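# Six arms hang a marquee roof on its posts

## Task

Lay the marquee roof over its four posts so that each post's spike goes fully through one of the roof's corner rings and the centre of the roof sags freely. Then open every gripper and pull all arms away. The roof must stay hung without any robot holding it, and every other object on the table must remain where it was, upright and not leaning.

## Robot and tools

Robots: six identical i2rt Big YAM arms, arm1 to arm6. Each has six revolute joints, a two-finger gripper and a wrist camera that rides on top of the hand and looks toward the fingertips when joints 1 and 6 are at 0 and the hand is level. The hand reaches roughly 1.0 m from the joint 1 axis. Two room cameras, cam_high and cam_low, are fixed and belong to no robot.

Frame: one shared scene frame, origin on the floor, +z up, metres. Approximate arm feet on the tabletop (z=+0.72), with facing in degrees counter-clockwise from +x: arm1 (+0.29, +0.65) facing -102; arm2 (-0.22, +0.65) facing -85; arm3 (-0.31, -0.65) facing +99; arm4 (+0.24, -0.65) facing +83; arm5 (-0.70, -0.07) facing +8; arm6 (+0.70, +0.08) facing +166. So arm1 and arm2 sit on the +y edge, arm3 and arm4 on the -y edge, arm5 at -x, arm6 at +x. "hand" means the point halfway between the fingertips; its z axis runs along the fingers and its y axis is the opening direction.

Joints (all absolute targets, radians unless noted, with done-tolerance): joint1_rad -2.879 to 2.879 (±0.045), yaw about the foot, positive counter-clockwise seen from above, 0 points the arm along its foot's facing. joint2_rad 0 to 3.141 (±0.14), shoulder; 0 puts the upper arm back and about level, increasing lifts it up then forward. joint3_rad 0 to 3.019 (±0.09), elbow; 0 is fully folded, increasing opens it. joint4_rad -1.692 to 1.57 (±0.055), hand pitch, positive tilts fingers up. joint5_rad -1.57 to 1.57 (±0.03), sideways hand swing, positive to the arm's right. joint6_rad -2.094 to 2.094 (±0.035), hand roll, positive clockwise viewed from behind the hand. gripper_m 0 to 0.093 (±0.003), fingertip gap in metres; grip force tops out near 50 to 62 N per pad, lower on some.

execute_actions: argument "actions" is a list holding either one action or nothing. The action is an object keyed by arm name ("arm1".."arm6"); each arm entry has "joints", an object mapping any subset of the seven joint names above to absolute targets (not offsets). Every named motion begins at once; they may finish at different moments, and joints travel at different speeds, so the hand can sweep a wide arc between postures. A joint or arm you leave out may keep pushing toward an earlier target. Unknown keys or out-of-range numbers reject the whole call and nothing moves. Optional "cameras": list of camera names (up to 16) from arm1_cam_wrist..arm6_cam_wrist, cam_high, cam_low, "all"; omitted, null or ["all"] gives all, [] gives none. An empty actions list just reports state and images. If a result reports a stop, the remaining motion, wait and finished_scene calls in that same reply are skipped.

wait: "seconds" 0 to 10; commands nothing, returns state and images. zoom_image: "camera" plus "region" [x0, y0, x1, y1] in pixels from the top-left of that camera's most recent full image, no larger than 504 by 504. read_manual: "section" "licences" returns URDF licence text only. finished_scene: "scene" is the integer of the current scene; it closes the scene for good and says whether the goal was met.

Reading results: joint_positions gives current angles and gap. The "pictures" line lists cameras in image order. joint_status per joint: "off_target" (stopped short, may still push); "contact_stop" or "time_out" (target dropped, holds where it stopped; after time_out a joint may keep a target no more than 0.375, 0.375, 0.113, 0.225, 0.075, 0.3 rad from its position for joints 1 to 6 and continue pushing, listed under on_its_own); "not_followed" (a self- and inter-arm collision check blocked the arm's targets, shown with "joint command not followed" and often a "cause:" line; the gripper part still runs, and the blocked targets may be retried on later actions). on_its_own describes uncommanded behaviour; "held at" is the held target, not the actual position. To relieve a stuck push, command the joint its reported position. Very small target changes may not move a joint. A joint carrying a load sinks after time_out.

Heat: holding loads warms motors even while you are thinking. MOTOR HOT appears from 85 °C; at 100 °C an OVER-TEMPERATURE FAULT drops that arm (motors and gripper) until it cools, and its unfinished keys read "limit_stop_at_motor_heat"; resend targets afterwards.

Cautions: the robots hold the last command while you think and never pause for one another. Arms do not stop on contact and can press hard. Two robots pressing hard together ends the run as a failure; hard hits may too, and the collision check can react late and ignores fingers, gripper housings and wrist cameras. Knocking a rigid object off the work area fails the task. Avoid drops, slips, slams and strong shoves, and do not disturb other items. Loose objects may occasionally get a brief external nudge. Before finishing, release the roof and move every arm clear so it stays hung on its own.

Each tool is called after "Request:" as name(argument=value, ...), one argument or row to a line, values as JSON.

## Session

Request:
execute_actions(
  actions=[],
)

Scene clock: 0.00 s.
arm1.joint_positions: joint1_rad=+0.249 joint2_rad=+0.420 joint3_rad=+0.544 joint4_rad=-1.258 joint5_rad=+0.217 joint6_rad=-0.394 gripper_m=+0.095
arm1.joint_status: not commanded
arm1.hand: x=+0.2582 y=+0.4627 z=+0.9885 quat_wxyz=(-0.035, -0.545, -0.804, +0.234) (m; scene frame)
arm2.joint_positions: joint1_rad=-0.344 joint2_rad=+0.511 joint3_rad=+0.383 joint4_rad=-1.017 joint5_rad=-0.267 joint6_rad=+0.291 gripper_m=+0.094
arm2.joint_status: not commanded
arm2.hand: x=-0.2169 y=+0.4417 z=+0.9020 quat_wxyz=(-0.238, -0.819, -0.521, +0.046) (m; scene frame)
arm3.joint_positions: joint1_rad=+0.086 joint2_rad=+0.351 joint3_rad=+0.652 joint4_rad=-1.415 joint5_rad=+0.310 joint6_rad=+0.494 gripper_m=+0.094
arm3.joint_status: not commanded
arm3.hand: x=-0.3050 y=-0.4850 z=+1.0024 quat_wxyz=(-0.229, +0.578, -0.768, -0.152) (m; scene frame)
arm4.joint_positions: joint1_rad=-0.201 joint2_rad=+0.466 joint3_rad=+0.477 joint4_rad=-1.102 joint5_rad=-0.151 joint6_rad=-0.540 gripper_m=+0.094
arm4.joint_status: not commanded
arm4.hand: x=+0.2754 y=-0.4431 z=+0.9582 quat_wxyz=(-0.199, +0.774, -0.584, -0.146) (m; scene frame)
arm5.joint_positions: joint1_rad=+0.383 joint2_rad=+0.414 joint3_rad=+0.609 joint4_rad=-1.310 joint5_rad=+0.101 joint6_rad=+0.238 gripper_m=+0.095
arm5.joint_status: not commanded
arm5.hand: x=-0.5279 y=+0.0049 z=+0.9704 quat_wxyz=(-0.223, +0.122, -0.966, -0.039) (m; scene frame)
arm6.joint_positions: joint1_rad=-0.308 joint2_rad=+0.489 joint3_rad=+0.443 joint4_rad=-1.048 joint5_rad=-0.305 joint6_rad=-0.208 gripper_m=+0.095
arm6.joint_status: not commanded
arm6.hand: x=+0.4938 y=+0.1452 z=+0.9363 quat_wxyz=(+0.048, +0.953, -0.127, -0.270) (m; scene frame)
pictures: arm1_cam_wrist, arm2_cam_wrist, arm3_cam_wrist, arm4_cam_wrist, arm5_cam_wrist, arm6_cam_wrist, cam_high, cam_low
Images, in order (width x height): arm1_cam_wrist 504x504, arm2_cam_wrist 504x504, arm3_cam_wrist 504x504, arm4_cam_wrist 504x504, arm5_cam_wrist 504x504, arm6_cam_wrist 504x504, cam_high 504x504, cam_low 504x504.

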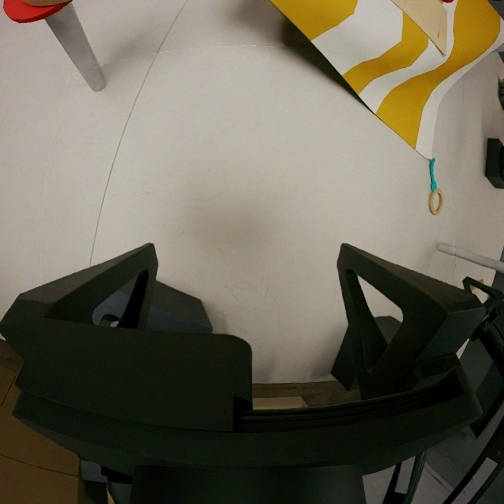

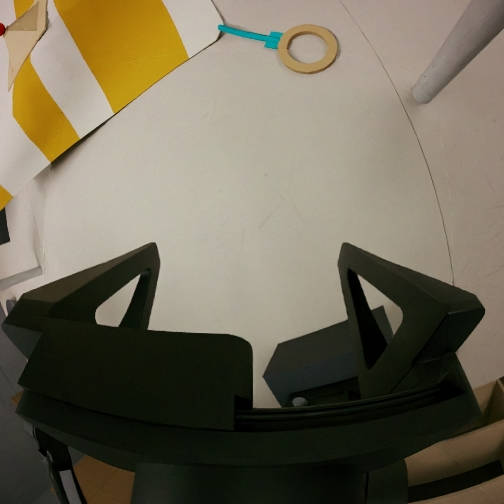

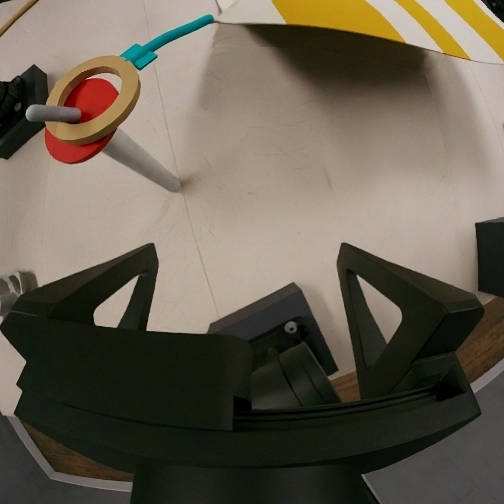

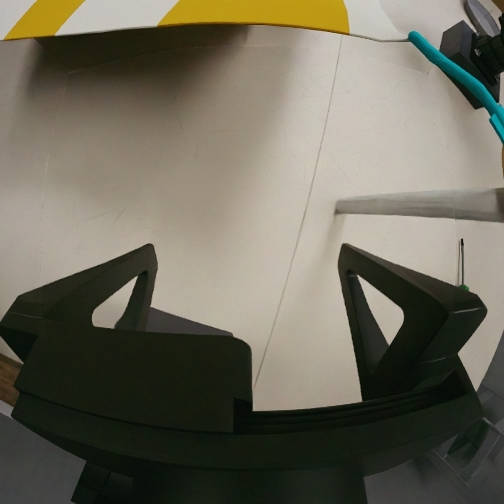

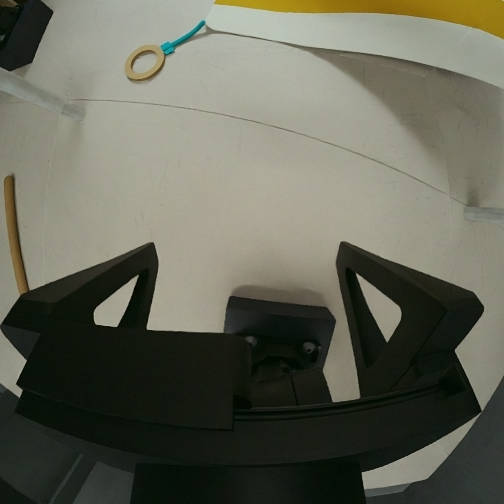

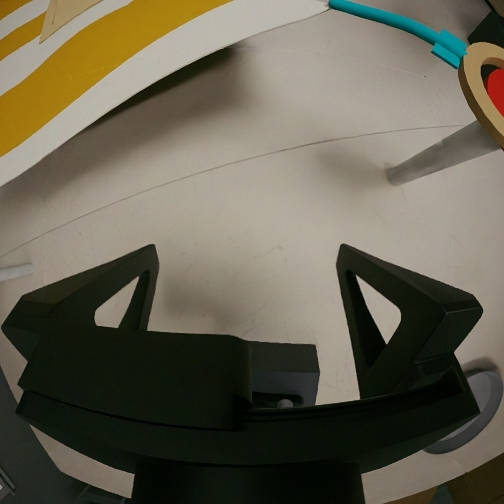

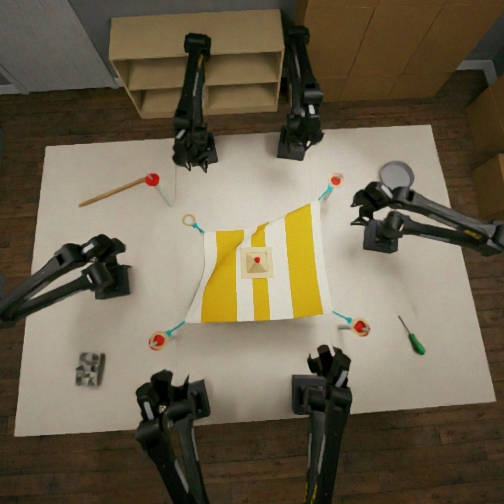

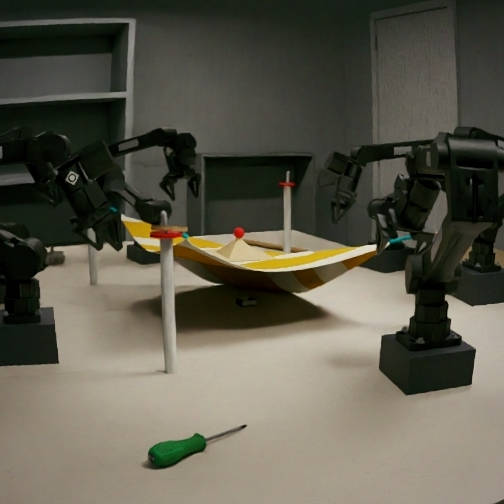

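Request:
execute_actions(
  actions=[
    {"arm2":{"joints":{"joint1_rad":-0.27,"joint2_rad":1.3,"joint3_rad":1.02,"joint4_rad":-1.1,"joint5_rad":0,"joint6_rad":-0.88}}},
  ],
  cameras=[],
)

Request:
execute_actions(
  actions=[
    {"arm2":{"joints":{"joint2_rad":1.72,"joint4_rad":-0.84}}},
  ],
  cameras=["arm2_cam_wrist","cam_high"],
)

Scene clock: 5.67 s.
arm1.joint_positions: joint1_rad=+0.249 joint2_rad=+0.420 joint3_rad=+0.544 joint4_rad=-1.258 joint5_rad=+0.217 joint6_rad=-0.394 gripper_m=+0.095
arm1.joint_status: not commanded
arm1.hand: x=+0.2582 y=+0.4627 z=+0.9885 quat_wxyz=(-0.035, -0.545, -0.804, +0.234) (m; scene frame)
arm2.joint_positions: joint1_rad=-0.280 joint2_rad=+1.305 joint3_rad=+0.964 joint4_rad=-1.098 joint5_rad=-0.003 joint6_rad=-0.872 gripper_m=+0.094
arm2.joint_status: all done
arm2.hand: x=-0.2725 y=+0.2722 z=+0.9359 quat_wxyz=(-0.016, -0.406, -0.912, +0.061) (m; scene frame)
arm3.joint_positions: joint1_rad=+0.086 joint2_rad=+0.351 joint3_rad=+0.652 joint4_rad=-1.415 joint5_rad=+0.310 joint6_rad=+0.494 gripper_m=+0.094
arm3.joint_status: not commanded
arm3.hand: x=-0.3050 y=-0.4850 z=+1.0024 quat_wxyz=(-0.229, +0.578, -0.768, -0.152) (m; scene frame)
arm4.joint_positions: joint1_rad=-0.201 joint2_rad=+0.466 joint3_rad=+0.477 joint4_rad=-1.102 joint5_rad=-0.151 joint6_rad=-0.540 gripper_m=+0.094
arm4.joint_status: not commanded
arm4.hand: x=+0.2754 y=-0.4431 z=+0.9582 quat_wxyz=(-0.199, +0.774, -0.584, -0.146) (m; scene frame)
arm5.joint_positions: joint1_rad=+0.383 joint2_rad=+0.414 joint3_rad=+0.609 joint4_rad=-1.310 joint5_rad=+0.101 joint6_rad=+0.238 gripper_m=+0.095
arm5.joint_status: not commanded
arm5.hand: x=-0.5279 y=+0.0049 z=+0.9704 quat_wxyz=(-0.223, +0.122, -0.966, -0.039) (m; scene frame)
arm6.joint_positions: joint1_rad=-0.308 joint2_rad=+0.489 joint3_rad=+0.443 joint4_rad=-1.048 joint5_rad=-0.305 joint6_rad=-0.208 gripper_m=+0.095
arm6.joint_status: not commanded
arm6.hand: x=+0.4938 y=+0.1452 z=+0.9363 quat_wxyz=(+0.048, +0.953, -0.127, -0.270) (m; scene frame)
pictures: none
No camera images: the call's "cameras" was empty. Leave "cameras" out to get every camera's image.

Scene clock: 6.93 s.
arm1.joint_positions: joint1_rad=+0.249 joint2_rad=+0.420 joint3_rad=+0.544 joint4_rad=-1.258 joint5_rad=+0.217 joint6_rad=-0.394 gripper_m=+0.095
arm1.joint_status: not commanded
arm1.hand: x=+0.2582 y=+0.4627 z=+0.9885 quat_wxyz=(-0.035, -0.545, -0.804, +0.234) (m; scene frame)
arm2.joint_positions: joint1_rad=-0.280 joint2_rad=+1.724 joint3_rad=+0.985 joint4_rad=-0.850 joint5_rad=-0.003 joint6_rad=-0.873 gripper_m=+0.094
arm2.joint_status: all done
arm2.hand: x=-0.2794 y=+0.2294 z=+0.7843 quat_wxyz=(+0.005, -0.407, -0.913, -0.011) (m; scene frame)
arm3.joint_positions: joint1_rad=+0.086 joint2_rad=+0.351 joint3_rad=+0.652 joint4_rad=-1.415 joint5_rad=+0.310 joint6_rad=+0.494 gripper_m=+0.094
arm3.joint_status: not commanded
arm3.hand: x=-0.3050 y=-0.4850 z=+1.0024 quat_wxyz=(-0.229, +0.578, -0.768, -0.152) (m; scene frame)
arm4.joint_positions: joint1_rad=-0.201 joint2_rad=+0.466 joint3_rad=+0.477 joint4_rad=-1.102 joint5_rad=-0.151 joint6_rad=-0.540 gripper_m=+0.094
arm4.joint_status: not commanded
arm4.hand: x=+0.2754 y=-0.4431 z=+0.9582 quat_wxyz=(-0.199, +0.774, -0.584, -0.146) (m; scene frame)
arm5.joint_positions: joint1_rad=+0.383 joint2_rad=+0.414 joint3_rad=+0.609 joint4_rad=-1.310 joint5_rad=+0.101 joint6_rad=+0.238 gripper_m=+0.095
arm5.joint_status: not commanded
arm5.hand: x=-0.5279 y=+0.0049 z=+0.9704 quat_wxyz=(-0.223, +0.122, -0.966, -0.039) (m; scene frame)
arm6.joint_positions: joint1_rad=-0.308 joint2_rad=+0.489 joint3_rad=+0.443 joint4_rad=-1.048 joint5_rad=-0.305 joint6_rad=-0.208 gripper_m=+0.095
arm6.joint_status: not commanded
arm6.hand: x=+0.4938 y=+0.1452 z=+0.9363 quat_wxyz=(+0.048, +0.953, -0.127, -0.270) (m; scene frame)
pictures: arm2_cam_wrist, cam_high
Images, in order (width x height): arm2_cam_wrist 504x504, cam_high 504x504.

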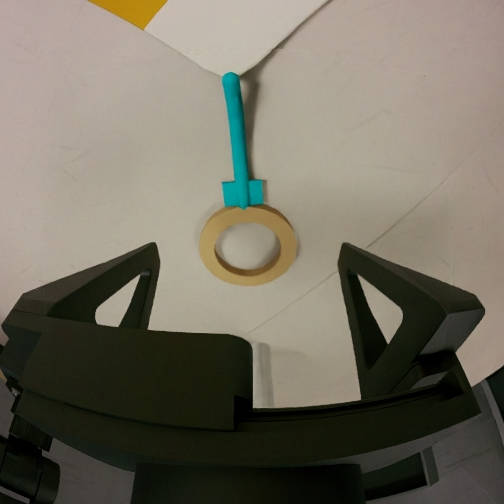

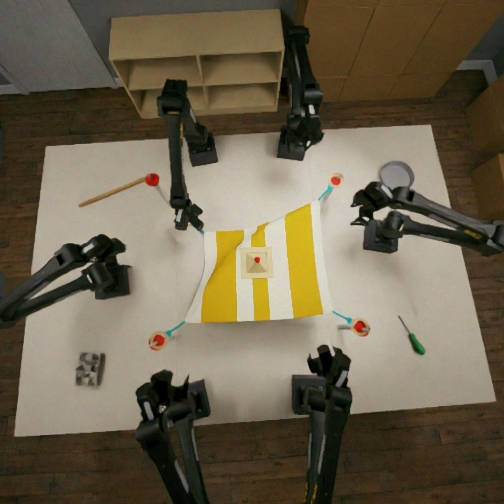

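Request:
execute_actions(
  actions=[
    {"arm2":{"joints":{"joint1_rad":-0.24,"joint2_rad":1.85,"joint4_rad":-0.69,"joint6_rad":-0.92}}},
  ],
  cameras=["arm2_cam_wrist"],
)

Scene clock: 9.77 s.
arm1.joint_positions: joint1_rad=+0.249 joint2_rad=+0.420 joint3_rad=+0.544 joint4_rad=-1.258 joint5_rad=+0.217 joint6_rad=-0.394 gripper_m=+0.095
arm1.joint_status: not commanded
arm1.hand: x=+0.2582 y=+0.4627 z=+0.9885 quat_wxyz=(-0.035, -0.545, -0.804, +0.234) (m; scene frame)
arm2.joint_positions: joint1_rad=-0.247 joint2_rad=+1.849 joint3_rad=+0.987 joint4_rad=-0.699 joint5_rad=-0.003 joint6_rad=-0.913 gripper_m=+0.094
arm2.joint_status: all done
arm2.hand: x=-0.2682 y=+0.2113 z=+0.7326 quat_wxyz=(+0.001, -0.374, -0.927, +0.001) (m; scene frame)
arm3.joint_positions: joint1_rad=+0.086 joint2_rad=+0.351 joint3_rad=+0.652 joint4_rad=-1.415 joint5_rad=+0.310 joint6_rad=+0.494 gripper_m=+0.094
arm3.joint_status: not commanded
arm3.hand: x=-0.3050 y=-0.4850 z=+1.0024 quat_wxyz=(-0.229, +0.578, -0.768, -0.152) (m; scene frame)
arm4.joint_positions: joint1_rad=-0.201 joint2_rad=+0.466 joint3_rad=+0.477 joint4_rad=-1.102 joint5_rad=-0.151 joint6_rad=-0.540 gripper_m=+0.094
arm4.joint_status: not commanded
arm4.hand: x=+0.2754 y=-0.4431 z=+0.9582 quat_wxyz=(-0.199, +0.774, -0.584, -0.146) (m; scene frame)
arm5.joint_positions: joint1_rad=+0.383 joint2_rad=+0.414 joint3_rad=+0.609 joint4_rad=-1.310 joint5_rad=+0.101 joint6_rad=+0.238 gripper_m=+0.095
arm5.joint_status: not commanded
arm5.hand: x=-0.5279 y=+0.0049 z=+0.9704 quat_wxyz=(-0.223, +0.122, -0.966, -0.039) (m; scene frame)
arm6.joint_positions: joint1_rad=-0.308 joint2_rad=+0.489 joint3_rad=+0.443 joint4_rad=-1.048 joint5_rad=-0.305 joint6_rad=-0.208 gripper_m=+0.095
arm6.joint_status: not commanded
arm6.hand: x=+0.4938 y=+0.1452 z=+0.9363 quat_wxyz=(+0.048, +0.953, -0.127, -0.270) (m; scene frame)
pictures: arm2_cam_wrist
Images, in order (width x height): arm2_cam_wrist 504x504.

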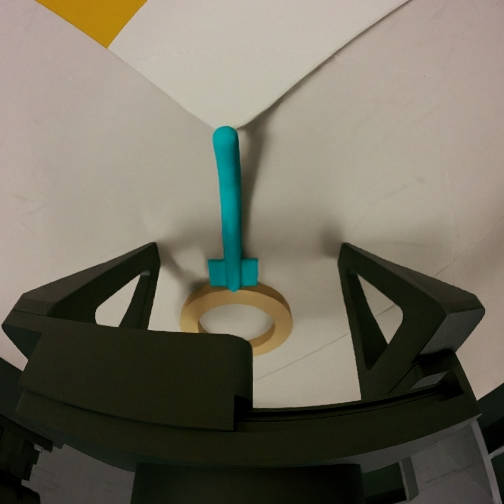

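Slightly back, and lower.

Request:
execute_actions(
  actions=[
    {"arm2":{"joints":{"joint1_rad":-0.275,"joint2_rad":1.875,"joint4_rad":-0.71}}},
  ],
  cameras=["arm2_cam_wrist"],
)

Request:
execute_actions(
  actions=[
    {"arm2":{"joints":{"gripper_m":0}}},
  ],
  cameras=["arm2_cam_wrist"],
)

Request:
execute_actions(
  actions=[
    {"arm2":{"joints":{"joint2_rad":1.6,"joint3_rad":1.17,"joint4_rad":-1.12}}},
  ],
  cameras=[],
)

Request:
execute_actions(
  actions=[
    {"arm2":{"joints":{"joint2_rad":1.42,"joint3_rad":1.56,"joint4_rad":-1.68}}},
  ],
  cameras=["arm2_cam_wrist","cam_high","cam_low"],
)

Scene clock: 13.00 s.
arm1.joint_positions: joint1_rad=+0.249 joint2_rad=+0.420 joint3_rad=+0.544 joint4_rad=-1.258 joint5_rad=+0.217 joint6_rad=-0.394 gripper_m=+0.095
arm1.joint_status: not commanded
arm1.hand: x=+0.2582 y=+0.4627 z=+0.9885 quat_wxyz=(-0.035, -0.545, -0.804, +0.234) (m; scene frame)
arm2.joint_positions: joint1_rad=-0.265 joint2_rad=+1.850 joint3_rad=+0.987 joint4_rad=-0.701 joint5_rad=-0.003 joint6_rad=-0.913 gripper_m=+0.094
arm2.joint_status: all done
arm2.hand: x=-0.2756 y=+0.2127 z=+0.7325 quat_wxyz=(+0.002, -0.382, -0.924, +0.000) (m; scene frame)
arm3.joint_positions: joint1_rad=+0.086 joint2_rad=+0.351 joint3_rad=+0.652 joint4_rad=-1.415 joint5_rad=+0.310 joint6_rad=+0.494 gripper_m=+0.094
arm3.joint_status: not commanded
arm3.hand: x=-0.3050 y=-0.4850 z=+1.0024 quat_wxyz=(-0.229, +0.578, -0.768, -0.152) (m; scene frame)
arm4.joint_positions: joint1_rad=-0.201 joint2_rad=+0.466 joint3_rad=+0.477 joint4_rad=-1.102 joint5_rad=-0.151 joint6_rad=-0.540 gripper_m=+0.094
arm4.joint_status: not commanded
arm4.hand: x=+0.2754 y=-0.4431 z=+0.9582 quat_wxyz=(-0.199, +0.774, -0.584, -0.146) (m; scene frame)
arm5.joint_positions: joint1_rad=+0.383 joint2_rad=+0.414 joint3_rad=+0.609 joint4_rad=-1.310 joint5_rad=+0.101 joint6_rad=+0.238 gripper_m=+0.095
arm5.joint_status: not commanded
arm5.hand: x=-0.5279 y=+0.0049 z=+0.9704 quat_wxyz=(-0.223, +0.122, -0.966, -0.039) (m; scene frame)
arm6.joint_positions: joint1_rad=-0.308 joint2_rad=+0.489 joint3_rad=+0.443 joint4_rad=-1.048 joint5_rad=-0.305 joint6_rad=-0.208 gripper_m=+0.095
arm6.joint_status: not commanded
arm6.hand: x=+0.4938 y=+0.1452 z=+0.9363 quat_wxyz=(+0.048, +0.953, -0.127, -0.270) (m; scene frame)
pictures: arm2_cam_wrist
Images, in order (width x height): arm2_cam_wrist 504x504.

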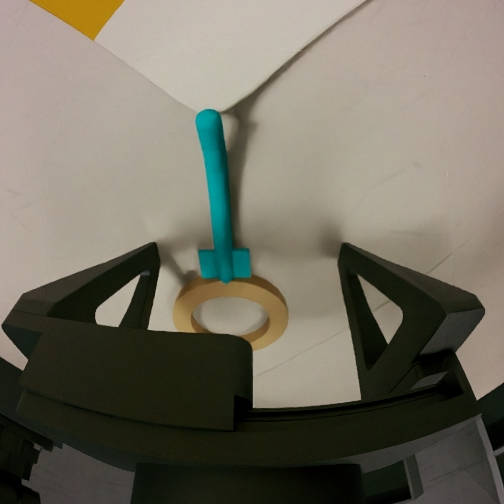

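Scene clock: 13.73 s.
arm1.joint_positions: joint1_rad=+0.249 joint2_rad=+0.420 joint3_rad=+0.544 joint4_rad=-1.258 joint5_rad=+0.217 joint6_rad=-0.394 gripper_m=+0.095
arm1.joint_status: not commanded
arm1.hand: x=+0.2582 y=+0.4627 z=+0.9885 quat_wxyz=(-0.035, -0.545, -0.804, +0.234) (m; scene frame)
arm2.joint_positions: joint1_rad=-0.265 joint2_rad=+1.850 joint3_rad=+0.987 joint4_rad=-0.701 joint5_rad=-0.003 joint6_rad=-0.913 gripper_m=+0.020
arm2.joint_status: gripper_m off_target (ended at +0.020, target +0.000)
arm2.hand: x=-0.2756 y=+0.2128 z=+0.7324 quat_wxyz=(+0.002, -0.382, -0.924, +0.000) (m; scene frame)
arm3.joint_positions: joint1_rad=+0.086 joint2_rad=+0.351 joint3_rad=+0.652 joint4_rad=-1.415 joint5_rad=+0.310 joint6_rad=+0.494 gripper_m=+0.094
arm3.joint_status: not commanded
arm3.hand: x=-0.3050 y=-0.4850 z=+1.0024 quat_wxyz=(-0.229, +0.578, -0.768, -0.152) (m; scene frame)
arm4.joint_positions: joint1_rad=-0.201 joint2_rad=+0.466 joint3_rad=+0.477 joint4_rad=-1.102 joint5_rad=-0.151 joint6_rad=-0.540 gripper_m=+0.094
arm4.joint_status: not commanded
arm4.hand: x=+0.2754 y=-0.4431 z=+0.9582 quat_wxyz=(-0.199, +0.774, -0.584, -0.146) (m; scene frame)
arm5.joint_positions: joint1_rad=+0.383 joint2_rad=+0.414 joint3_rad=+0.609 joint4_rad=-1.310 joint5_rad=+0.101 joint6_rad=+0.238 gripper_m=+0.095
arm5.joint_status: not commanded
arm5.hand: x=-0.5279 y=+0.0049 z=+0.9704 quat_wxyz=(-0.223, +0.122, -0.966, -0.039) (m; scene frame)
arm6.joint_positions: joint1_rad=-0.308 joint2_rad=+0.489 joint3_rad=+0.443 joint4_rad=-1.048 joint5_rad=-0.305 joint6_rad=-0.208 gripper_m=+0.095
arm6.joint_status: not commanded
arm6.hand: x=+0.4938 y=+0.1452 z=+0.9363 quat_wxyz=(+0.048, +0.953, -0.127, -0.270) (m; scene frame)
pictures: arm2_cam_wrist
Images, in order (width x height): arm2_cam_wrist 504x504.

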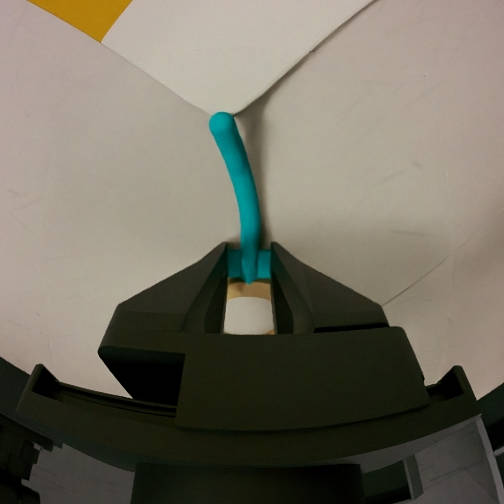

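Scene clock: 15.03 s.
arm1.joint_positions: joint1_rad=+0.249 joint2_rad=+0.420 joint3_rad=+0.544 joint4_rad=-1.258 joint5_rad=+0.217 joint6_rad=-0.394 gripper_m=+0.095
arm1.joint_status: not commanded
arm1.hand: x=+0.2582 y=+0.4627 z=+0.9885 quat_wxyz=(-0.035, -0.545, -0.804, +0.234) (m; scene frame)
arm2.joint_positions: joint1_rad=-0.265 joint2_rad=+1.591 joint3_rad=+1.147 joint4_rad=-1.111 joint5_rad=-0.003 joint6_rad=-0.913 gripper_m=+0.020
arm2.joint_status: all done
arm2.hand: x=-0.2755 y=+0.2066 z=+0.8906 quat_wxyz=(+0.000, -0.382, -0.924, +0.005) (m; scene frame)
arm3.joint_positions: joint1_rad=+0.086 joint2_rad=+0.351 joint3_rad=+0.652 joint4_rad=-1.415 joint5_rad=+0.310 joint6_rad=+0.494 gripper_m=+0.094
arm3.joint_status: not commanded
arm3.hand: x=-0.3050 y=-0.4850 z=+1.0024 quat_wxyz=(-0.229, +0.578, -0.768, -0.152) (m; scene frame)
arm4.joint_positions: joint1_rad=-0.201 joint2_rad=+0.466 joint3_rad=+0.477 joint4_rad=-1.102 joint5_rad=-0.151 joint6_rad=-0.540 gripper_m=+0.094
arm4.joint_status: not commanded
arm4.hand: x=+0.2754 y=-0.4431 z=+0.9582 quat_wxyz=(-0.199, +0.774, -0.584, -0.146) (m; scene frame)
arm5.joint_positions: joint1_rad=+0.383 joint2_rad=+0.414 joint3_rad=+0.609 joint4_rad=-1.310 joint5_rad=+0.101 joint6_rad=+0.238 gripper_m=+0.095
arm5.joint_status: not commanded
arm5.hand: x=-0.5279 y=+0.0049 z=+0.9704 quat_wxyz=(-0.223, +0.122, -0.966, -0.039) (m; scene frame)
arm6.joint_positions: joint1_rad=-0.308 joint2_rad=+0.489 joint3_rad=+0.443 joint4_rad=-1.048 joint5_rad=-0.305 joint6_rad=-0.208 gripper_m=+0.095
arm6.joint_status: not commanded
arm6.hand: x=+0.4938 y=+0.1452 z=+0.9363 quat_wxyz=(+0.048, +0.953, -0.127, -0.270) (m; scene frame)
pictures: none
No camera images: the call's "cameras" was empty. Leave "cameras" out to get every camera's image.

Scene clock: 16.40 s.
arm1.joint_positions: joint1_rad=+0.249 joint2_rad=+0.420 joint3_rad=+0.544 joint4_rad=-1.258 joint5_rad=+0.217 joint6_rad=-0.394 gripper_m=+0.095
arm1.joint_status: not commanded
arm1.hand: x=+0.2582 y=+0.4627 z=+0.9885 quat_wxyz=(-0.035, -0.545, -0.804, +0.234) (m; scene frame)
arm2.joint_positions: joint1_rad=-0.265 joint2_rad=+1.416 joint3_rad=+1.532 joint4_rad=-1.669 joint5_rad=-0.003 joint6_rad=-0.913 gripper_m=+0.020
arm2.joint_status: all done
arm2.hand: x=-0.2704 y=+0.2365 z=+1.1069 quat_wxyz=(+0.000, -0.382, -0.924, +0.006) (m; scene frame)
arm3.joint_positions: joint1_rad=+0.086 joint2_rad=+0.351 joint3_rad=+0.652 joint4_rad=-1.415 joint5_rad=+0.310 joint6_rad=+0.494 gripper_m=+0.094
arm3.joint_status: not commanded
arm3.hand: x=-0.3050 y=-0.4850 z=+1.0024 quat_wxyz=(-0.229, +0.578, -0.768, -0.152) (m; scene frame)
arm4.joint_positions: joint1_rad=-0.201 joint2_rad=+0.466 joint3_rad=+0.477 joint4_rad=-1.102 joint5_rad=-0.151 joint6_rad=-0.540 gripper_m=+0.094
arm4.joint_status: not commanded
arm4.hand: x=+0.2754 y=-0.4431 z=+0.9582 quat_wxyz=(-0.199, +0.774, -0.584, -0.146) (m; scene frame)
arm5.joint_positions: joint1_rad=+0.383 joint2_rad=+0.414 joint3_rad=+0.609 joint4_rad=-1.310 joint5_rad=+0.101 joint6_rad=+0.238 gripper_m=+0.095
arm5.joint_status: not commanded
arm5.hand: x=-0.5279 y=+0.0049 z=+0.9704 quat_wxyz=(-0.223, +0.122, -0.966, -0.039) (m; scene frame)
arm6.joint_positions: joint1_rad=-0.308 joint2_rad=+0.489 joint3_rad=+0.443 joint4_rad=-1.048 joint5_rad=-0.305 joint6_rad=-0.208 gripper_m=+0.095
arm6.joint_status: not commanded
arm6.hand: x=+0.4938 y=+0.1452 z=+0.9363 quat_wxyz=(+0.048, +0.953, -0.127, -0.270) (m; scene frame)
pictures: arm2_cam_wrist, cam_high, cam_low
Images, in order (width x height): arm2_cam_wrist 504x504, cam_high 504x504, cam_low 504x504.

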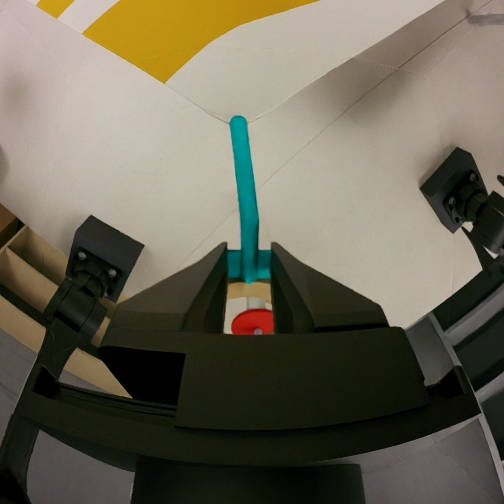

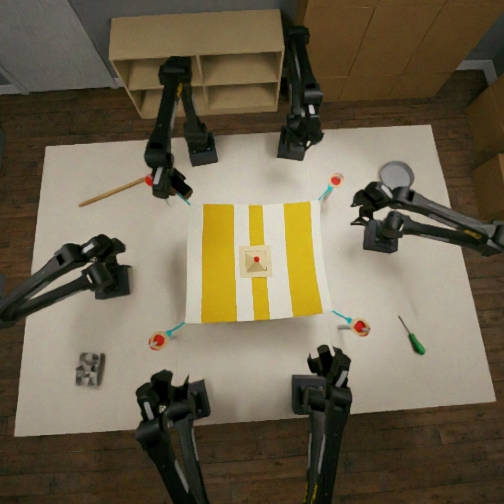

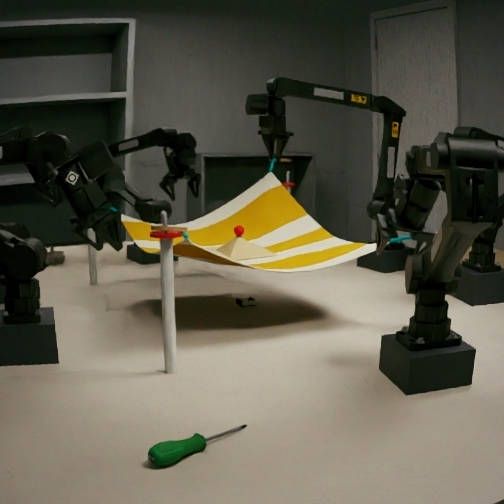

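Request:
execute_actions(
  actions=[
    {"arm2":{"joints":{"joint1_rad":-0.6,"joint2_rad":1.29,"joint3_rad":1.35,"joint4_rad":-1.61,"joint6_rad":-1.24}}},
  ],
  cameras=["arm2_cam_wrist","cam_low"],
)

Request:
zoom_image(
  camera="cam_low",
  region=[240, 130, 340, 210],
)

Scene clock: 24.87 s.
arm1.joint_positions: joint1_rad=+0.249 joint2_rad=+0.420 joint3_rad=+0.544 joint4_rad=-1.258 joint5_rad=+0.217 joint6_rad=-0.394 gripper_m=+0.095
arm1.joint_status: not commanded
arm1.hand: x=+0.2582 y=+0.4627 z=+0.9885 quat_wxyz=(-0.035, -0.545, -0.804, +0.234) (m; scene frame)
arm2.joint_positions: joint1_rad=-0.587 joint2_rad=+1.284 joint3_rad=+1.364 joint4_rad=-1.616 joint5_rad=-0.018 joint6_rad=-1.234 gripper_m=+0.020
arm2.joint_status: all done
arm2.hand: x=-0.3759 y=+0.3139 z=+1.0919 quat_wxyz=(-0.004, -0.382, -0.924, +0.015) (m; scene frame)
arm3.joint_positions: joint1_rad=+0.086 joint2_rad=+0.351 joint3_rad=+0.652 joint4_rad=-1.415 joint5_rad=+0.310 joint6_rad=+0.494 gripper_m=+0.094
arm3.joint_status: not commanded
arm3.hand: x=-0.3050 y=-0.4850 z=+1.0024 quat_wxyz=(-0.229, +0.578, -0.768, -0.152) (m; scene frame)
arm4.joint_positions: joint1_rad=-0.201 joint2_rad=+0.466 joint3_rad=+0.477 joint4_rad=-1.102 joint5_rad=-0.151 joint6_rad=-0.540 gripper_m=+0.094
arm4.joint_status: not commanded
arm4.hand: x=+0.2754 y=-0.4431 z=+0.9582 quat_wxyz=(-0.199, +0.774, -0.584, -0.146) (m; scene frame)
arm5.joint_positions: joint1_rad=+0.383 joint2_rad=+0.414 joint3_rad=+0.609 joint4_rad=-1.310 joint5_rad=+0.101 joint6_rad=+0.238 gripper_m=+0.095
arm5.joint_status: not commanded
arm5.hand: x=-0.5279 y=+0.0049 z=+0.9704 quat_wxyz=(-0.223, +0.122, -0.966, -0.039) (m; scene frame)
arm6.joint_positions: joint1_rad=-0.308 joint2_rad=+0.489 joint3_rad=+0.443 joint4_rad=-1.048 joint5_rad=-0.305 joint6_rad=-0.208 gripper_m=+0.095
arm6.joint_status: not commanded
arm6.hand: x=+0.4938 y=+0.1452 z=+0.9363 quat_wxyz=(+0.048, +0.953, -0.127, -0.270) (m; scene frame)
pictures: arm2_cam_wrist, cam_low
Images, in order (width x height): arm2_cam_wrist 504x504, cam_low 504x504.

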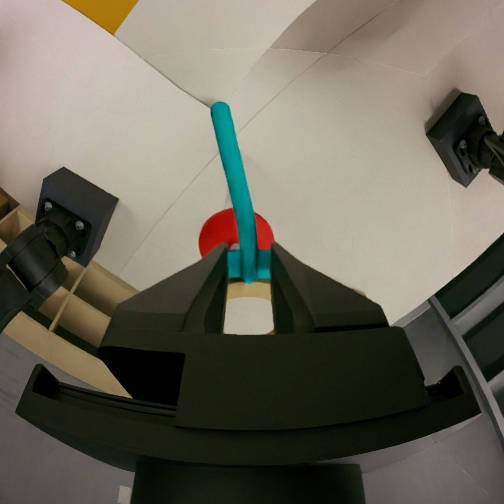

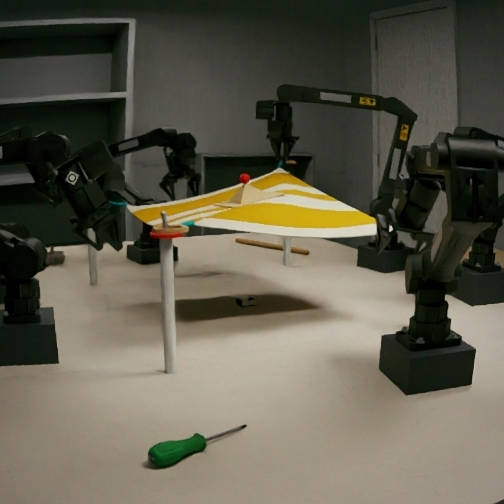

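Region (240, 130, 340, 210) of cam_low's 504x504 image, scaled by 5.040, with more detail than that image has; it fills the top 403 rows of this view, and the rest is white.

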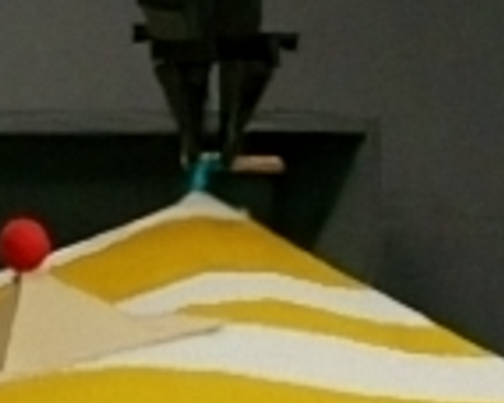

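Lower via the elbow (this also shifts the hand left).

Request:
execute_actions(
  actions=[
    {"arm2":{"joints":{"joint3_rad":1.30,"joint4_rad":-1.6}}},
  ],
  cameras=["arm2_cam_wrist","arm5_cam_wrist"],
)

Scene clock: 26.77 s.
arm1.joint_positions: joint1_rad=+0.249 joint2_rad=+0.420 joint3_rad=+0.544 joint4_rad=-1.258 joint5_rad=+0.217 joint6_rad=-0.394 gripper_m=+0.095
arm1.joint_status: not commanded
arm1.hand: x=+0.2582 y=+0.4627 z=+0.9885 quat_wxyz=(-0.035, -0.545, -0.804, +0.234) (m; scene frame)
arm2.joint_positions: joint1_rad=-0.587 joint2_rad=+1.286 joint3_rad=+1.311 joint4_rad=-1.605 joint5_rad=-0.018 joint6_rad=-1.234 gripper_m=+0.020
arm2.joint_status: all done
arm2.hand: x=-0.3722 y=+0.3221 z=+1.0712 quat_wxyz=(-0.005, -0.382, -0.924, -0.006) (m; scene frame)
arm3.joint_positions: joint1_rad=+0.086 joint2_rad=+0.351 joint3_rad=+0.652 joint4_rad=-1.415 joint5_rad=+0.310 joint6_rad=+0.494 gripper_m=+0.094
arm3.joint_status: not commanded
arm3.hand: x=-0.3050 y=-0.4850 z=+1.0024 quat_wxyz=(-0.229, +0.578, -0.768, -0.152) (m; scene frame)
arm4.joint_positions: joint1_rad=-0.201 joint2_rad=+0.466 joint3_rad=+0.477 joint4_rad=-1.102 joint5_rad=-0.151 joint6_rad=-0.540 gripper_m=+0.094
arm4.joint_status: not commanded
arm4.hand: x=+0.2754 y=-0.4431 z=+0.9582 quat_wxyz=(-0.199, +0.774, -0.584, -0.146) (m; scene frame)
arm5.joint_positions: joint1_rad=+0.383 joint2_rad=+0.414 joint3_rad=+0.609 joint4_rad=-1.310 joint5_rad=+0.101 joint6_rad=+0.238 gripper_m=+0.095
arm5.joint_status: not commanded
arm5.hand: x=-0.5279 y=+0.0049 z=+0.9704 quat_wxyz=(-0.223, +0.122, -0.966, -0.039) (m; scene frame)
arm6.joint_positions: joint1_rad=-0.308 joint2_rad=+0.489 joint3_rad=+0.443 joint4_rad=-1.048 joint5_rad=-0.305 joint6_rad=-0.208 gripper_m=+0.095
arm6.joint_status: not commanded
arm6.hand: x=+0.4938 y=+0.1452 z=+0.9363 quat_wxyz=(+0.048, +0.953, -0.127, -0.270) (m; scene frame)
pictures: arm2_cam_wrist, arm5_cam_wrist
Images, in order (width x height): arm2_cam_wrist 504x504, arm5_cam_wrist 504x504.

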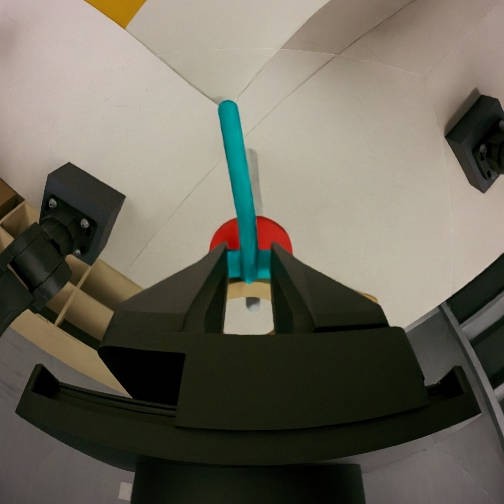

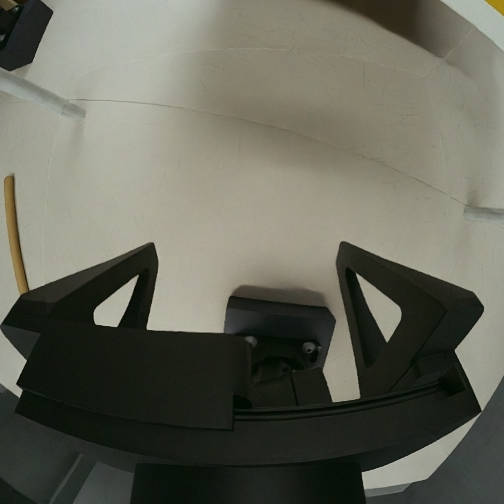

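Request:
execute_actions(
  actions=[
    {"arm2":{"joints":{"joint1_rad":-0.62,"joint2_rad":1.335,"joint3_rad":1.275,"joint4_rad":-1.56}}},
  ],
  cameras=["arm2_cam_wrist","cam_low"],
)

Request:
zoom_image(
  camera="cam_low",
  region=[240, 130, 340, 210],
)

Scene clock: 28.90 s.
arm1.joint_positions: joint1_rad=+0.249 joint2_rad=+0.420 joint3_rad=+0.544 joint4_rad=-1.258 joint5_rad=+0.217 joint6_rad=-0.394 gripper_m=+0.095
arm1.joint_status: not commanded
arm1.hand: x=+0.2582 y=+0.4627 z=+0.9885 quat_wxyz=(-0.035, -0.545, -0.804, +0.234) (m; scene frame)
arm2.joint_positions: joint1_rad=-0.587 joint2_rad=+1.335 joint3_rad=+1.287 joint4_rad=-1.565 joint5_rad=-0.018 joint6_rad=-1.234 gripper_m=+0.020
arm2.joint_status: all done
arm2.hand: x=-0.3768 y=+0.3128 z=+1.0448 quat_wxyz=(-0.006, -0.382, -0.924, -0.023) (m; scene frame)
arm3.joint_positions: joint1_rad=+0.086 joint2_rad=+0.351 joint3_rad=+0.652 joint4_rad=-1.415 joint5_rad=+0.310 joint6_rad=+0.494 gripper_m=+0.094
arm3.joint_status: not commanded
arm3.hand: x=-0.3050 y=-0.4850 z=+1.0024 quat_wxyz=(-0.229, +0.578, -0.768, -0.152) (m; scene frame)
arm4.joint_positions: joint1_rad=-0.201 joint2_rad=+0.466 joint3_rad=+0.477 joint4_rad=-1.102 joint5_rad=-0.151 joint6_rad=-0.540 gripper_m=+0.094
arm4.joint_status: not commanded
arm4.hand: x=+0.2754 y=-0.4431 z=+0.9582 quat_wxyz=(-0.199, +0.774, -0.584, -0.146) (m; scene frame)
arm5.joint_positions: joint1_rad=+0.383 joint2_rad=+0.414 joint3_rad=+0.609 joint4_rad=-1.310 joint5_rad=+0.101 joint6_rad=+0.238 gripper_m=+0.095
arm5.joint_status: not commanded
arm5.hand: x=-0.5279 y=+0.0049 z=+0.9704 quat_wxyz=(-0.223, +0.122, -0.966, -0.039) (m; scene frame)
arm6.joint_positions: joint1_rad=-0.308 joint2_rad=+0.489 joint3_rad=+0.443 joint4_rad=-1.048 joint5_rad=-0.305 joint6_rad=-0.208 gripper_m=+0.095
arm6.joint_status: not commanded
arm6.hand: x=+0.4938 y=+0.1452 z=+0.9363 quat_wxyz=(+0.048, +0.953, -0.127, -0.270) (m; scene frame)
pictures: arm2_cam_wrist, cam_low
Images, in order (width x height): arm2_cam_wrist 504x504, cam_low 504x504.

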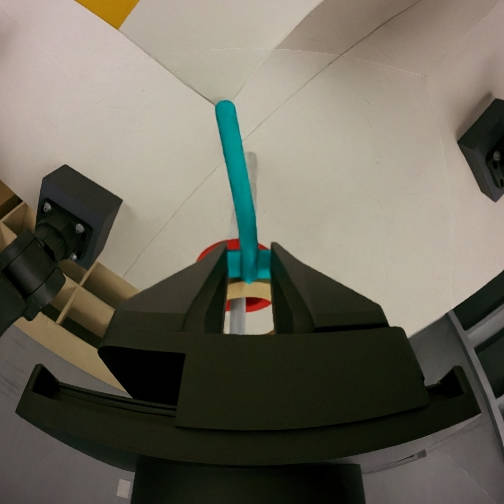

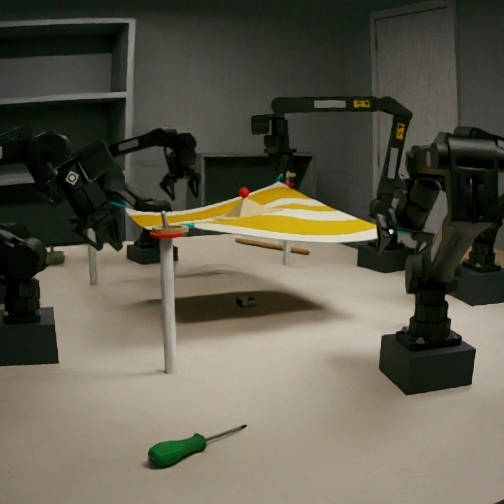

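Region (240, 130, 340, 210) of cam_low's 504x504 image, scaled by 5.040, with more detail than that image has; it fills the top 403 rows of this view, and the rest is white.

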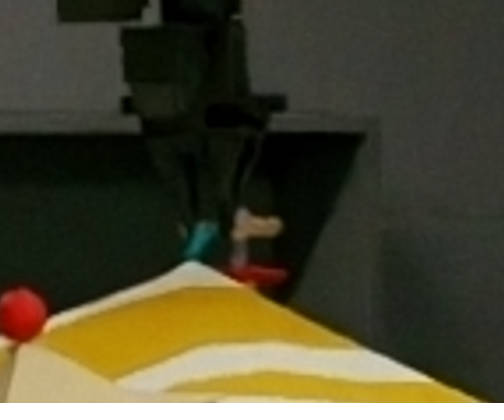

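Threaded.

Request:
execute_actions(
  actions=[
    {"arm2":{"joints":{"joint1_rad":-0.58,"joint2_rad":1.345,"joint3_rad":1.225,"joint4_rad":-1.5}}},
  ],
  cameras=["arm2_cam_wrist"],
)

Request:
execute_actions(
  actions=[
    {"arm2":{"joints":{"gripper_m":0.06}}},
  ],
  cameras=[],
)

Request:
execute_actions(
  actions=[
    {"arm2":{"joints":{"joint2_rad":0.8,"joint3_rad":1.25}}},
  ],
  cameras=["arm2_cam_wrist","cam_low"],
)

Request:
zoom_image(
  camera="cam_low",
  region=[240, 130, 340, 210],
)

Scene clock: 32.53 s.
arm1.joint_positions: joint1_rad=+0.249 joint2_rad=+0.420 joint3_rad=+0.544 joint4_rad=-1.258 joint5_rad=+0.217 joint6_rad=-0.394 gripper_m=+0.095
arm1.joint_status: not commanded
arm1.hand: x=+0.2582 y=+0.4627 z=+0.9885 quat_wxyz=(-0.035, -0.545, -0.804, +0.234) (m; scene frame)
arm2.joint_positions: joint1_rad=-0.577 joint2_rad=+1.337 joint3_rad=+1.238 joint4_rad=-1.506 joint5_rad=-0.018 joint6_rad=-1.234 gripper_m=+0.020
arm2.joint_status: all done
arm2.hand: x=-0.3741 y=+0.3104 z=+1.0251 quat_wxyz=(-0.006, -0.378, -0.926, -0.019) (m; scene frame)
arm3.joint_positions: joint1_rad=+0.086 joint2_rad=+0.351 joint3_rad=+0.652 joint4_rad=-1.415 joint5_rad=+0.310 joint6_rad=+0.494 gripper_m=+0.094
arm3.joint_status: not commanded
arm3.hand: x=-0.3050 y=-0.4850 z=+1.0024 quat_wxyz=(-0.229, +0.578, -0.768, -0.152) (m; scene frame)
arm4.joint_positions: joint1_rad=-0.201 joint2_rad=+0.466 joint3_rad=+0.477 joint4_rad=-1.102 joint5_rad=-0.151 joint6_rad=-0.540 gripper_m=+0.094
arm4.joint_status: not commanded
arm4.hand: x=+0.2754 y=-0.4431 z=+0.9582 quat_wxyz=(-0.199, +0.774, -0.584, -0.146) (m; scene frame)
arm5.joint_positions: joint1_rad=+0.383 joint2_rad=+0.414 joint3_rad=+0.609 joint4_rad=-1.310 joint5_rad=+0.101 joint6_rad=+0.238 gripper_m=+0.095
arm5.joint_status: not commanded
arm5.hand: x=-0.5279 y=+0.0049 z=+0.9704 quat_wxyz=(-0.223, +0.122, -0.966, -0.039) (m; scene frame)
arm6.joint_positions: joint1_rad=-0.308 joint2_rad=+0.489 joint3_rad=+0.443 joint4_rad=-1.048 joint5_rad=-0.305 joint6_rad=-0.208 gripper_m=+0.095
arm6.joint_status: not commanded
arm6.hand: x=+0.4938 y=+0.1452 z=+0.9363 quat_wxyz=(+0.048, +0.953, -0.127, -0.270) (m; scene frame)
pictures: arm2_cam_wrist
Images, in order (width x height): arm2_cam_wrist 504x504.

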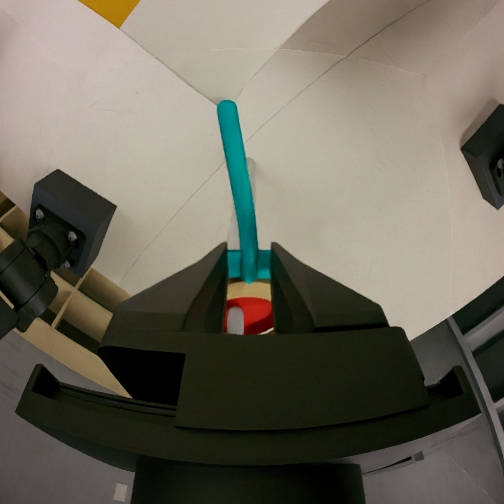

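Scene clock: 33.17 s.
arm1.joint_positions: joint1_rad=+0.249 joint2_rad=+0.420 joint3_rad=+0.544 joint4_rad=-1.258 joint5_rad=+0.217 joint6_rad=-0.394 gripper_m=+0.095
arm1.joint_status: not commanded
arm1.hand: x=+0.2582 y=+0.4627 z=+0.9885 quat_wxyz=(-0.035, -0.545, -0.804, +0.234) (m; scene frame)
arm2.joint_positions: joint1_rad=-0.577 joint2_rad=+1.337 joint3_rad=+1.238 joint4_rad=-1.506 joint5_rad=-0.003 joint6_rad=-1.234 gripper_m=+0.060
arm2.joint_status: all done
arm2.hand: x=-0.3763 y=+0.3115 z=+1.0251 quat_wxyz=(+0.001, -0.378, -0.926, -0.020) (m; scene frame)
arm3.joint_positions: joint1_rad=+0.086 joint2_rad=+0.351 joint3_rad=+0.652 joint4_rad=-1.415 joint5_rad=+0.310 joint6_rad=+0.494 gripper_m=+0.094
arm3.joint_status: not commanded
arm3.hand: x=-0.3050 y=-0.4850 z=+1.0024 quat_wxyz=(-0.229, +0.578, -0.768, -0.152) (m; scene frame)
arm4.joint_positions: joint1_rad=-0.201 joint2_rad=+0.466 joint3_rad=+0.477 joint4_rad=-1.102 joint5_rad=-0.151 joint6_rad=-0.540 gripper_m=+0.094
arm4.joint_status: not commanded
arm4.hand: x=+0.2754 y=-0.4431 z=+0.9582 quat_wxyz=(-0.199, +0.774, -0.584, -0.146) (m; scene frame)
arm5.joint_positions: joint1_rad=+0.383 joint2_rad=+0.414 joint3_rad=+0.609 joint4_rad=-1.310 joint5_rad=+0.101 joint6_rad=+0.238 gripper_m=+0.095
arm5.joint_status: not commanded
arm5.hand: x=-0.5279 y=+0.0049 z=+0.9704 quat_wxyz=(-0.223, +0.122, -0.966, -0.039) (m; scene frame)
arm6.joint_positions: joint1_rad=-0.308 joint2_rad=+0.489 joint3_rad=+0.443 joint4_rad=-1.048 joint5_rad=-0.305 joint6_rad=-0.208 gripper_m=+0.095
arm6.joint_status: not commanded
arm6.hand: x=+0.4938 y=+0.1452 z=+0.9363 quat_wxyz=(+0.048, +0.953, -0.127, -0.270) (m; scene frame)
pictures: none
No camera images: the call's "cameras" was empty. Leave "cameras" out to get every camera's image.

Scene clock: 34.60 s.
arm1.joint_positions: joint1_rad=+0.249 joint2_rad=+0.420 joint3_rad=+0.544 joint4_rad=-1.258 joint5_rad=+0.217 joint6_rad=-0.394 gripper_m=+0.095
arm1.joint_status: not commanded
arm1.hand: x=+0.2582 y=+0.4627 z=+0.9885 quat_wxyz=(-0.035, -0.545, -0.804, +0.234) (m; scene frame)
arm2.joint_positions: joint1_rad=-0.577 joint2_rad=+0.802 joint3_rad=+1.238 joint4_rad=-1.505 joint5_rad=-0.003 joint6_rad=-1.234 gripper_m=+0.060
arm2.joint_status: all done
arm2.hand: x=-0.3332 y=+0.4007 z=+1.1901 quat_wxyz=(+0.015, -0.365, -0.898, +0.246) (m; scene frame)
arm3.joint_positions: joint1_rad=+0.086 joint2_rad=+0.351 joint3_rad=+0.652 joint4_rad=-1.415 joint5_rad=+0.310 joint6_rad=+0.494 gripper_m=+0.094
arm3.joint_status: not commanded
arm3.hand: x=-0.3050 y=-0.4850 z=+1.0024 quat_wxyz=(-0.229, +0.578, -0.768, -0.152) (m; scene frame)
arm4.joint_positions: joint1_rad=-0.201 joint2_rad=+0.466 joint3_rad=+0.477 joint4_rad=-1.102 joint5_rad=-0.151 joint6_rad=-0.540 gripper_m=+0.094
arm4.joint_status: not commanded
arm4.hand: x=+0.2754 y=-0.4431 z=+0.9582 quat_wxyz=(-0.199, +0.774, -0.584, -0.146) (m; scene frame)
arm5.joint_positions: joint1_rad=+0.383 joint2_rad=+0.414 joint3_rad=+0.609 joint4_rad=-1.310 joint5_rad=+0.101 joint6_rad=+0.238 gripper_m=+0.095
arm5.joint_status: not commanded
arm5.hand: x=-0.5279 y=+0.0049 z=+0.9704 quat_wxyz=(-0.223, +0.122, -0.966, -0.039) (m; scene frame)
arm6.joint_positions: joint1_rad=-0.308 joint2_rad=+0.489 joint3_rad=+0.443 joint4_rad=-1.048 joint5_rad=-0.305 joint6_rad=-0.208 gripper_m=+0.095
arm6.joint_status: not commanded
arm6.hand: x=+0.4938 y=+0.1452 z=+0.9363 quat_wxyz=(+0.048, +0.953, -0.127, -0.270) (m; scene frame)
pictures: arm2_cam_wrist, cam_low
Images, in order (width x height): arm2_cam_wrist 504x504, cam_low 504x504.

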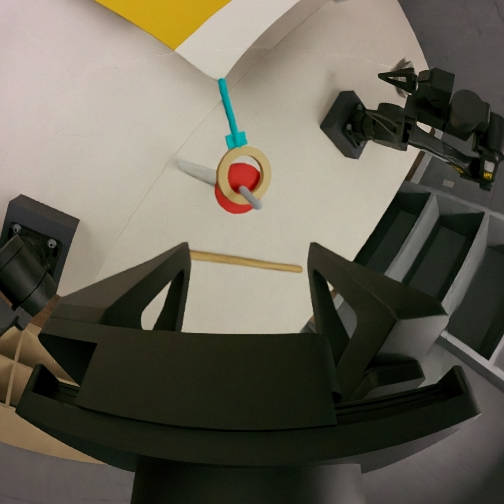

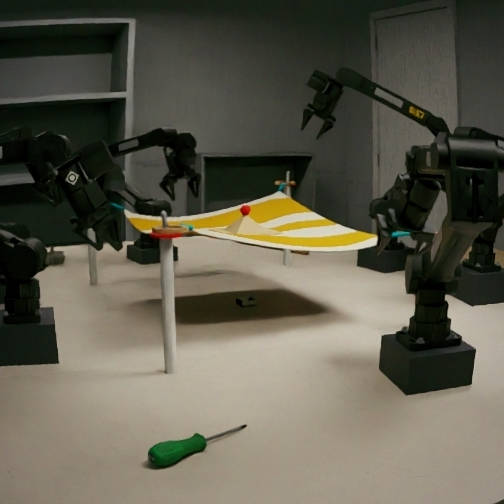

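Region (240, 130, 340, 210) of cam_low's 504x504 image, scaled by 5.040, with more detail than that image has; it fills the top 403 rows of this view, and the rest is white.

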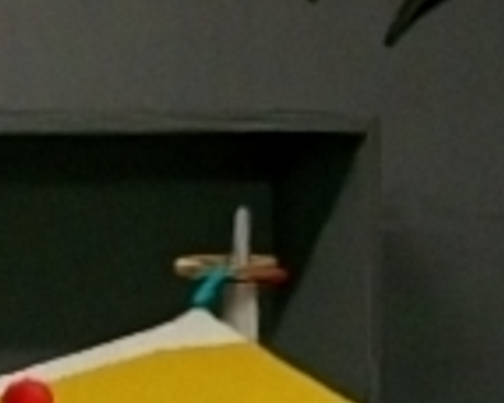

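Request:
finished_scene(
  scene=2,
)

The scene is finished: the task was done.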